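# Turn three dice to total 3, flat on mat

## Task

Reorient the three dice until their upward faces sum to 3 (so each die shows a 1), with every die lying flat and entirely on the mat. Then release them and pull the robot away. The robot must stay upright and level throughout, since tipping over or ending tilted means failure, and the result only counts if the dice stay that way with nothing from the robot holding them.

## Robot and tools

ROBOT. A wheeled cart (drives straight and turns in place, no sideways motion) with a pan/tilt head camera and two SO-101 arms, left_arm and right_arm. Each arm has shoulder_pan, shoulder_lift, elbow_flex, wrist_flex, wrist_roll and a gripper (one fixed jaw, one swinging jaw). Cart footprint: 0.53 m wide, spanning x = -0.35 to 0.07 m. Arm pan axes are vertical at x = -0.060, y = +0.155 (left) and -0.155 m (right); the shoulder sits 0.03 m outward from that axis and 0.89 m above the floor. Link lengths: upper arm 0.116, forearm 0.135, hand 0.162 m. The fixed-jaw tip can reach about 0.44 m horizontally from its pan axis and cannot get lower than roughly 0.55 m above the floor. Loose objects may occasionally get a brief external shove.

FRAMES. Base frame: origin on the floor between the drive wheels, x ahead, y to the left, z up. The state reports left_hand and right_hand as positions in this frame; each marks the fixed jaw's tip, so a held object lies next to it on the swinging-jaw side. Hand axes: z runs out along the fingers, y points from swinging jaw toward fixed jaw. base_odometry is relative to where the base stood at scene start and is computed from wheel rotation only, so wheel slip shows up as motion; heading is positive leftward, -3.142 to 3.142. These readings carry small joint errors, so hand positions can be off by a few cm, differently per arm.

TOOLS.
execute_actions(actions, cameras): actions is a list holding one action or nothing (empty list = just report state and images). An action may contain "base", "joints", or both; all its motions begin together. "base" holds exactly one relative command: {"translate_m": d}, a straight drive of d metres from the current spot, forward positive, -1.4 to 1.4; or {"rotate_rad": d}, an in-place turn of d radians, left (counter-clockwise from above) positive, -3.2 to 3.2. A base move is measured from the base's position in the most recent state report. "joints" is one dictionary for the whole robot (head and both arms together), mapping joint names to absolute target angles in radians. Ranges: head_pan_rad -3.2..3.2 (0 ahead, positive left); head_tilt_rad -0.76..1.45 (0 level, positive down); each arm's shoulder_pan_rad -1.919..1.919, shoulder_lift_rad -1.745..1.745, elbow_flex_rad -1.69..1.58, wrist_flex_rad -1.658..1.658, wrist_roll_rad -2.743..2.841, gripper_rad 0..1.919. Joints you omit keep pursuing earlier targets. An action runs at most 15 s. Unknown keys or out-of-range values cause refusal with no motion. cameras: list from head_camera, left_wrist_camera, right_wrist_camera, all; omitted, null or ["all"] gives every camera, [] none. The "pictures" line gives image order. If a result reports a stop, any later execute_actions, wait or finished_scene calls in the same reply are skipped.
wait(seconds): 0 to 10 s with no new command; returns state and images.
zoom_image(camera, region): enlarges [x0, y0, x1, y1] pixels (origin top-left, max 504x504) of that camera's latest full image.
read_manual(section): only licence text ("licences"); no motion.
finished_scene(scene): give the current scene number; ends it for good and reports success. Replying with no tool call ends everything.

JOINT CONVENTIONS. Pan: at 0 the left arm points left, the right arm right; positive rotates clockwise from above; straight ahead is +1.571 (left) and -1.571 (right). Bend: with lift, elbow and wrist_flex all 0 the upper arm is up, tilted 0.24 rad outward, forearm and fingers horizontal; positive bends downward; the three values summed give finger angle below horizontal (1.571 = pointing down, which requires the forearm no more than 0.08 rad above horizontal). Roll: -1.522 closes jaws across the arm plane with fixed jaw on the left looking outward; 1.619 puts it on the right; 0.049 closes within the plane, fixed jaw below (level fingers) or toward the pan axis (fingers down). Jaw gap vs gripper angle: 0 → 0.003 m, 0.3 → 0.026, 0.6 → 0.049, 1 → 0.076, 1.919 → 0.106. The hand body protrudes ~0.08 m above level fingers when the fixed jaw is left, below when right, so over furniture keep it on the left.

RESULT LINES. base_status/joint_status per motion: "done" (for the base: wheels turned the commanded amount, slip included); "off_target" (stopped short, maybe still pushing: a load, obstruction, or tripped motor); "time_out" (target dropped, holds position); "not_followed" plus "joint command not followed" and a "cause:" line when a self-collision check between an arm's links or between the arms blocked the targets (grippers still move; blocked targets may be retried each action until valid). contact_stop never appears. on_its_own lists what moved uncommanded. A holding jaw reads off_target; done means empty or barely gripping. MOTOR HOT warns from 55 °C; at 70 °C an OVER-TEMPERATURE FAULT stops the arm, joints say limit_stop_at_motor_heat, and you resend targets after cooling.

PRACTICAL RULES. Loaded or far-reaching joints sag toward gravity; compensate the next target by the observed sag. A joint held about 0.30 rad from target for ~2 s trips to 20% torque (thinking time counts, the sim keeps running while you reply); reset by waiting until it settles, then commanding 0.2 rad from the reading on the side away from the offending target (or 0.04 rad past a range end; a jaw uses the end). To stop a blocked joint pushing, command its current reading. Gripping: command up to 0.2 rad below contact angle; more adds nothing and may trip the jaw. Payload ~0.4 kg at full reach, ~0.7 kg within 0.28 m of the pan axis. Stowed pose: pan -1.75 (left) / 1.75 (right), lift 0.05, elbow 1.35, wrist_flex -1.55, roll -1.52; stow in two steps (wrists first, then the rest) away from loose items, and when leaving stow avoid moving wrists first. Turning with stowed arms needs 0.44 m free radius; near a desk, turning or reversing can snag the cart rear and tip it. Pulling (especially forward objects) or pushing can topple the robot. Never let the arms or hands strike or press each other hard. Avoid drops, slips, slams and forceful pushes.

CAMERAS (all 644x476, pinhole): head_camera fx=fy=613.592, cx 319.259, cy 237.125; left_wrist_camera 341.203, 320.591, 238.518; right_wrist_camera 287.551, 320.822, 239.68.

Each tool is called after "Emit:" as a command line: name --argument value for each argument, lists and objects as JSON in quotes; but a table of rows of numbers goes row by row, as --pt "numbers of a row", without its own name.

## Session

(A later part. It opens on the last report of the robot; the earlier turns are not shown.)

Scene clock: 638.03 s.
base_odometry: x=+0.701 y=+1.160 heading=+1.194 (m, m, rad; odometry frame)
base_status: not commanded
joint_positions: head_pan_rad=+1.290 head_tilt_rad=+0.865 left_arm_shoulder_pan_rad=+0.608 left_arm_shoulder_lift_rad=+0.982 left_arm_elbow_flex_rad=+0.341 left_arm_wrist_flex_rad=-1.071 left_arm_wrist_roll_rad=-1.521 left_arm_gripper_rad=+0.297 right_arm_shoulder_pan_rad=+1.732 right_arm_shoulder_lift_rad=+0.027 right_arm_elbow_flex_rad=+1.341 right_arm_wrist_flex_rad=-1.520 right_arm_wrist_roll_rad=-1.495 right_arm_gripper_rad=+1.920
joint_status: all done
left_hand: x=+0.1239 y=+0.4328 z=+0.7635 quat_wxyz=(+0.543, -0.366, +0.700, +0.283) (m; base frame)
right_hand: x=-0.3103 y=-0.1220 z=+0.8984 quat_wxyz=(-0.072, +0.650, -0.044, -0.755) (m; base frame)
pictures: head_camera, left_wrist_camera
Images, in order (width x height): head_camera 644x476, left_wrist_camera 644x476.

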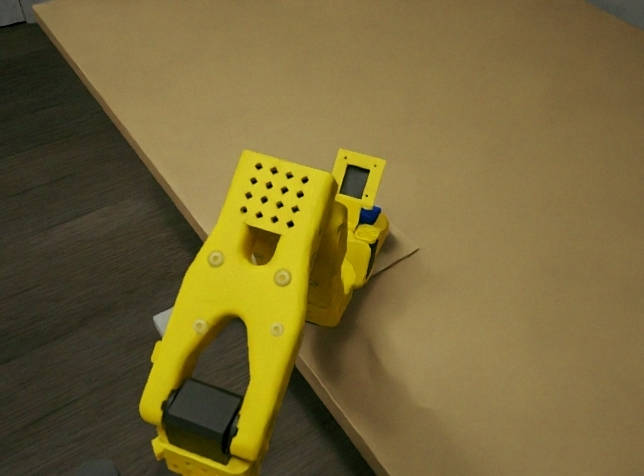

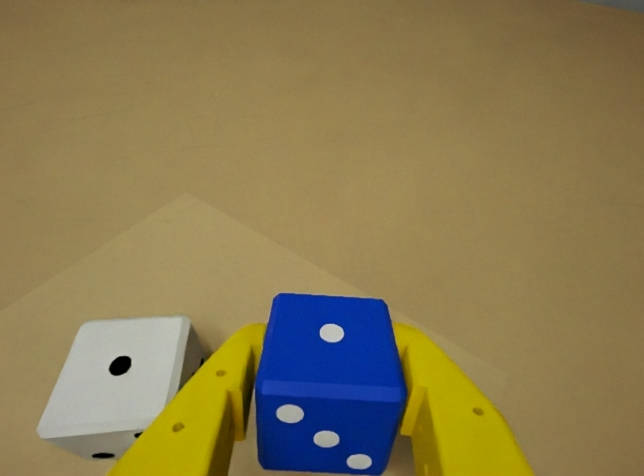

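Emit:
execute_actions --actions '[{"joints": {"left_arm_shoulder_lift_rad": 1.01}}]' --cameras '[]'

Emit:
execute_actions --actions '[{"joints": {"left_arm_shoulder_lift_rad": 1.03}}]' --cameras '["left_wrist_camera"]'

Scene clock: 644.10 s.
base_odometry: x=+0.701 y=+1.160 heading=+1.194 (m, m, rad; odometry frame)
base_status: not commanded
joint_positions: head_pan_rad=+1.290 head_tilt_rad=+0.865 left_arm_shoulder_pan_rad=+0.608 left_arm_shoulder_lift_rad=+1.025 left_arm_elbow_flex_rad=+0.341 left_arm_wrist_flex_rad=-1.071 left_arm_wrist_roll_rad=-1.521 left_arm_gripper_rad=+0.297 right_arm_shoulder_pan_rad=+1.732 right_arm_shoulder_lift_rad=+0.027 right_arm_elbow_flex_rad=+1.341 right_arm_wrist_flex_rad=-1.520 right_arm_wrist_roll_rad=-1.495 right_arm_gripper_rad=+1.920
joint_status: all done
left_hand: x=+0.1206 y=+0.4280 z=+0.7507 quat_wxyz=(+0.528, -0.372, +0.712, +0.276) (m; base frame)
right_hand: x=-0.3103 y=-0.1220 z=+0.8984 quat_wxyz=(-0.072, +0.650, -0.044, -0.755) (m; base frame)
pictures: none
No camera images: the call's "cameras" was empty. Leave "cameras" out to get every camera's image.

Scene clock: 644.57 s.
base_odometry: x=+0.701 y=+1.160 heading=+1.194 (m, m, rad; odometry frame)
base_status: not commanded
joint_positions: head_pan_rad=+1.290 head_tilt_rad=+0.865 left_arm_shoulder_pan_rad=+0.608 left_arm_shoulder_lift_rad=+1.037 left_arm_elbow_flex_rad=+0.341 left_arm_wrist_flex_rad=-1.076 left_arm_wrist_roll_rad=-1.521 left_arm_gripper_rad=+0.297 right_arm_shoulder_pan_rad=+1.732 right_arm_shoulder_lift_rad=+0.027 right_arm_elbow_flex_rad=+1.341 right_arm_wrist_flex_rad=-1.520 right_arm_wrist_roll_rad=-1.495 right_arm_gripper_rad=+1.920
joint_status: all done
left_hand: x=+0.1197 y=+0.4267 z=+0.7477 quat_wxyz=(+0.525, -0.373, +0.714, +0.274) (m; base frame)
right_hand: x=-0.3103 y=-0.1220 z=+0.8984 quat_wxyz=(-0.072, +0.650, -0.044, -0.755) (m; base frame)
pictures: left_wrist_camera
Images, in order (width x height): left_wrist_camera 644x476.

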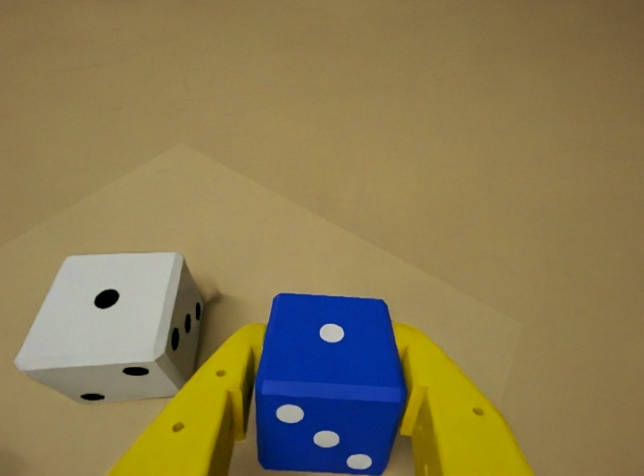

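Contact detected. Releasing and retreating.

Emit:
execute_actions --actions '[{"joints": {"left_arm_shoulder_lift_rad": 1.015, "left_arm_gripper_rad": 0.52}}]' --cameras '["left_wrist_camera"]'

Emit:
execute_actions --actions '[{"joints": {"left_arm_shoulder_pan_rad": 0.585}}]' --cameras '[]'

Emit:
execute_actions --actions '[{"joints": {"left_arm_shoulder_lift_rad": 0.7}}]' --cameras '[]'

Emit:
execute_actions --actions '[{"joints": {"left_arm_shoulder_pan_rad": -0.4, "left_arm_shoulder_lift_rad": 0.0, "left_arm_elbow_flex_rad": 0.8}}]' --cameras '["head_camera"]'

Scene clock: 653.83 s.
base_odometry: x=+0.701 y=+1.160 heading=+1.194 (m, m, rad; odometry frame)
base_status: not commanded
joint_positions: head_pan_rad=+1.290 head_tilt_rad=+0.865 left_arm_shoulder_pan_rad=+0.608 left_arm_shoulder_lift_rad=+1.037 left_arm_elbow_flex_rad=+0.341 left_arm_wrist_flex_rad=-1.076 left_arm_wrist_roll_rad=-1.521 left_arm_gripper_rad=+0.509 right_arm_shoulder_pan_rad=+1.732 right_arm_shoulder_lift_rad=+0.027 right_arm_elbow_flex_rad=+1.341 right_arm_wrist_flex_rad=-1.520 right_arm_wrist_roll_rad=-1.495 right_arm_gripper_rad=+1.920
joint_status: all done
left_hand: x=+0.1197 y=+0.4267 z=+0.7477 quat_wxyz=(+0.525, -0.373, +0.714, +0.274) (m; base frame)
right_hand: x=-0.3103 y=-0.1220 z=+0.8984 quat_wxyz=(-0.072, +0.650, -0.044, -0.755) (m; base frame)
pictures: left_wrist_camera
Images, in order (width x height): left_wrist_camera 644x476.

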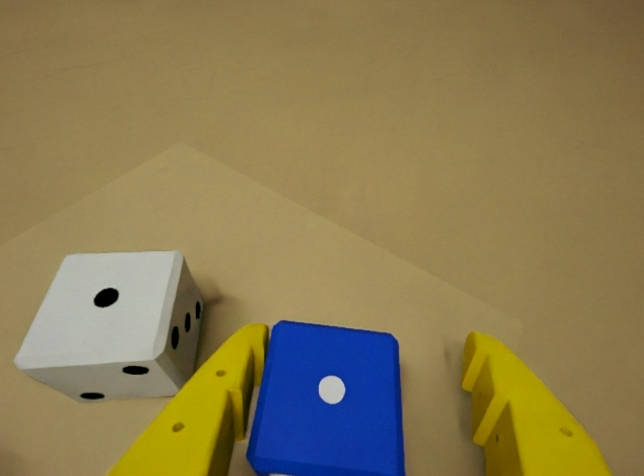

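Scene clock: 654.33 s.
base_odometry: x=+0.701 y=+1.160 heading=+1.194 (m, m, rad; odometry frame)
base_status: not commanded
joint_positions: head_pan_rad=+1.290 head_tilt_rad=+0.865 left_arm_shoulder_pan_rad=+0.594 left_arm_shoulder_lift_rad=+1.037 left_arm_elbow_flex_rad=+0.341 left_arm_wrist_flex_rad=-1.076 left_arm_wrist_roll_rad=-1.521 left_arm_gripper_rad=+0.510 right_arm_shoulder_pan_rad=+1.732 right_arm_shoulder_lift_rad=+0.027 right_arm_elbow_flex_rad=+1.341 right_arm_wrist_flex_rad=-1.520 right_arm_wrist_roll_rad=-1.495 right_arm_gripper_rad=+1.920
joint_status: all done
left_hand: x=+0.1159 y=+0.4292 z=+0.7477 quat_wxyz=(+0.523, -0.378, +0.711, +0.278) (m; base frame)
right_hand: x=-0.3103 y=-0.1220 z=+0.8984 quat_wxyz=(-0.072, +0.650, -0.044, -0.755) (m; base frame)
pictures: none
No camera images: the call's "cameras" was empty. Leave "cameras" out to get every camera's image.

Scene clock: 655.27 s.
base_odometry: x=+0.701 y=+1.160 heading=+1.194 (m, m, rad; odometry frame)
base_status: not commanded
joint_positions: head_pan_rad=+1.290 head_tilt_rad=+0.865 left_arm_shoulder_pan_rad=+0.594 left_arm_shoulder_lift_rad=+0.756 left_arm_elbow_flex_rad=+0.341 left_arm_wrist_flex_rad=-1.076 left_arm_wrist_roll_rad=-1.521 left_arm_gripper_rad=+0.510 right_arm_shoulder_pan_rad=+1.732 right_arm_shoulder_lift_rad=+0.027 right_arm_elbow_flex_rad=+1.341 right_arm_wrist_flex_rad=-1.520 right_arm_wrist_roll_rad=-1.495 right_arm_gripper_rad=+1.920
joint_status: all done
left_hand: x=+0.1321 y=+0.4532 z=+0.8353 quat_wxyz=(+0.618, -0.336, +0.631, +0.328) (m; base frame)
right_hand: x=-0.3103 y=-0.1220 z=+0.8984 quat_wxyz=(-0.072, +0.650, -0.044, -0.755) (m; base frame)
pictures: none
No camera images: the call's "cameras" was empty. Leave "cameras" out to get every camera's image.

Scene clock: 656.73 s.
base_odometry: x=+0.701 y=+1.160 heading=+1.194 (m, m, rad; odometry frame)
base_status: not commanded
joint_positions: head_pan_rad=+1.290 head_tilt_rad=+0.865 left_arm_shoulder_pan_rad=-0.391 left_arm_shoulder_lift_rad=+0.044 left_arm_elbow_flex_rad=+0.803 left_arm_wrist_flex_rad=-1.076 left_arm_wrist_roll_rad=-1.521 left_arm_gripper_rad=+0.510 right_arm_shoulder_pan_rad=+1.732 right_arm_shoulder_lift_rad=+0.027 right_arm_elbow_flex_rad=+1.341 right_arm_wrist_flex_rad=-1.520 right_arm_wrist_roll_rad=-1.495 right_arm_gripper_rad=+1.920
joint_status: all done
left_hand: x=-0.1863 y=+0.4415 z=+0.9437 quat_wxyz=(+0.436, -0.517, +0.346, +0.650) (m; base frame)
right_hand: x=-0.3103 y=-0.1220 z=+0.8984 quat_wxyz=(-0.072, +0.650, -0.044, -0.755) (m; base frame)
pictures: head_camera
Images, in order (width x height): head_camera 644x476.

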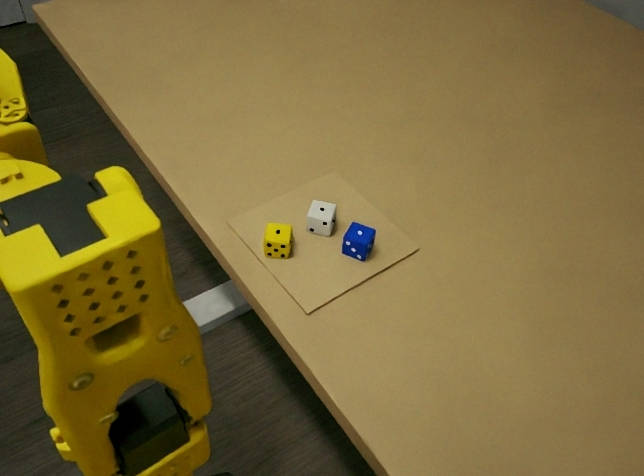

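Emit:
zoom_image --camera "head_camera" --region '[210, 160, 430, 320]'

Emit:
execute_actions --actions '[{"base": {"translate_m": -0.15}}]' --cameras '["head_camera"]'

Region (210, 160, 430, 320) of head_camera's 644x476 image, scaled by 2.291; it fills the top 367 rows of this view, and the rest is white.

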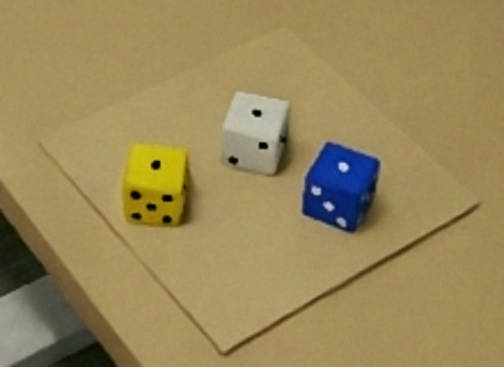

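Scene clock: 662.10 s.
base_odometry: x=+0.645 y=+1.021 heading=+1.188 (m, m, rad; odometry frame)
base_status: done
joint_positions: head_pan_rad=+1.290 head_tilt_rad=+0.865 left_arm_shoulder_pan_rad=-0.392 left_arm_shoulder_lift_rad=+0.044 left_arm_elbow_flex_rad=+0.803 left_arm_wrist_flex_rad=-1.076 left_arm_wrist_roll_rad=-1.521 left_arm_gripper_rad=+0.510 right_arm_shoulder_pan_rad=+1.732 right_arm_shoulder_lift_rad=+0.027 right_arm_elbow_flex_rad=+1.341 right_arm_wrist_flex_rad=-1.520 right_arm_wrist_roll_rad=-1.495 right_arm_gripper_rad=+1.920
joint_status: not commanded
left_hand: x=-0.1868 y=+0.4413 z=+0.9437 quat_wxyz=(+0.436, -0.517, +0.345, +0.651) (m; base frame)
right_hand: x=-0.3103 y=-0.1220 z=+0.8984 quat_wxyz=(-0.072, +0.650, -0.044, -0.755) (m; base frame)
pictures: head_camera
Images, in order (width x height): head_camera 644x476.

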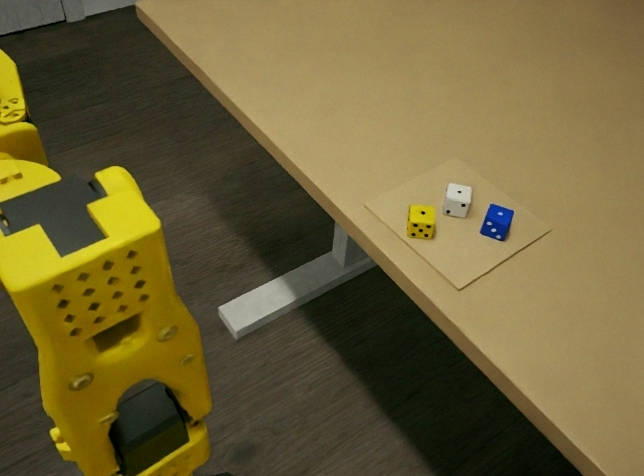

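All three dice show 1, sit flat, and are fully on the mat.

Emit:
finished_scene --scene 2

The scene is finished: the task was done.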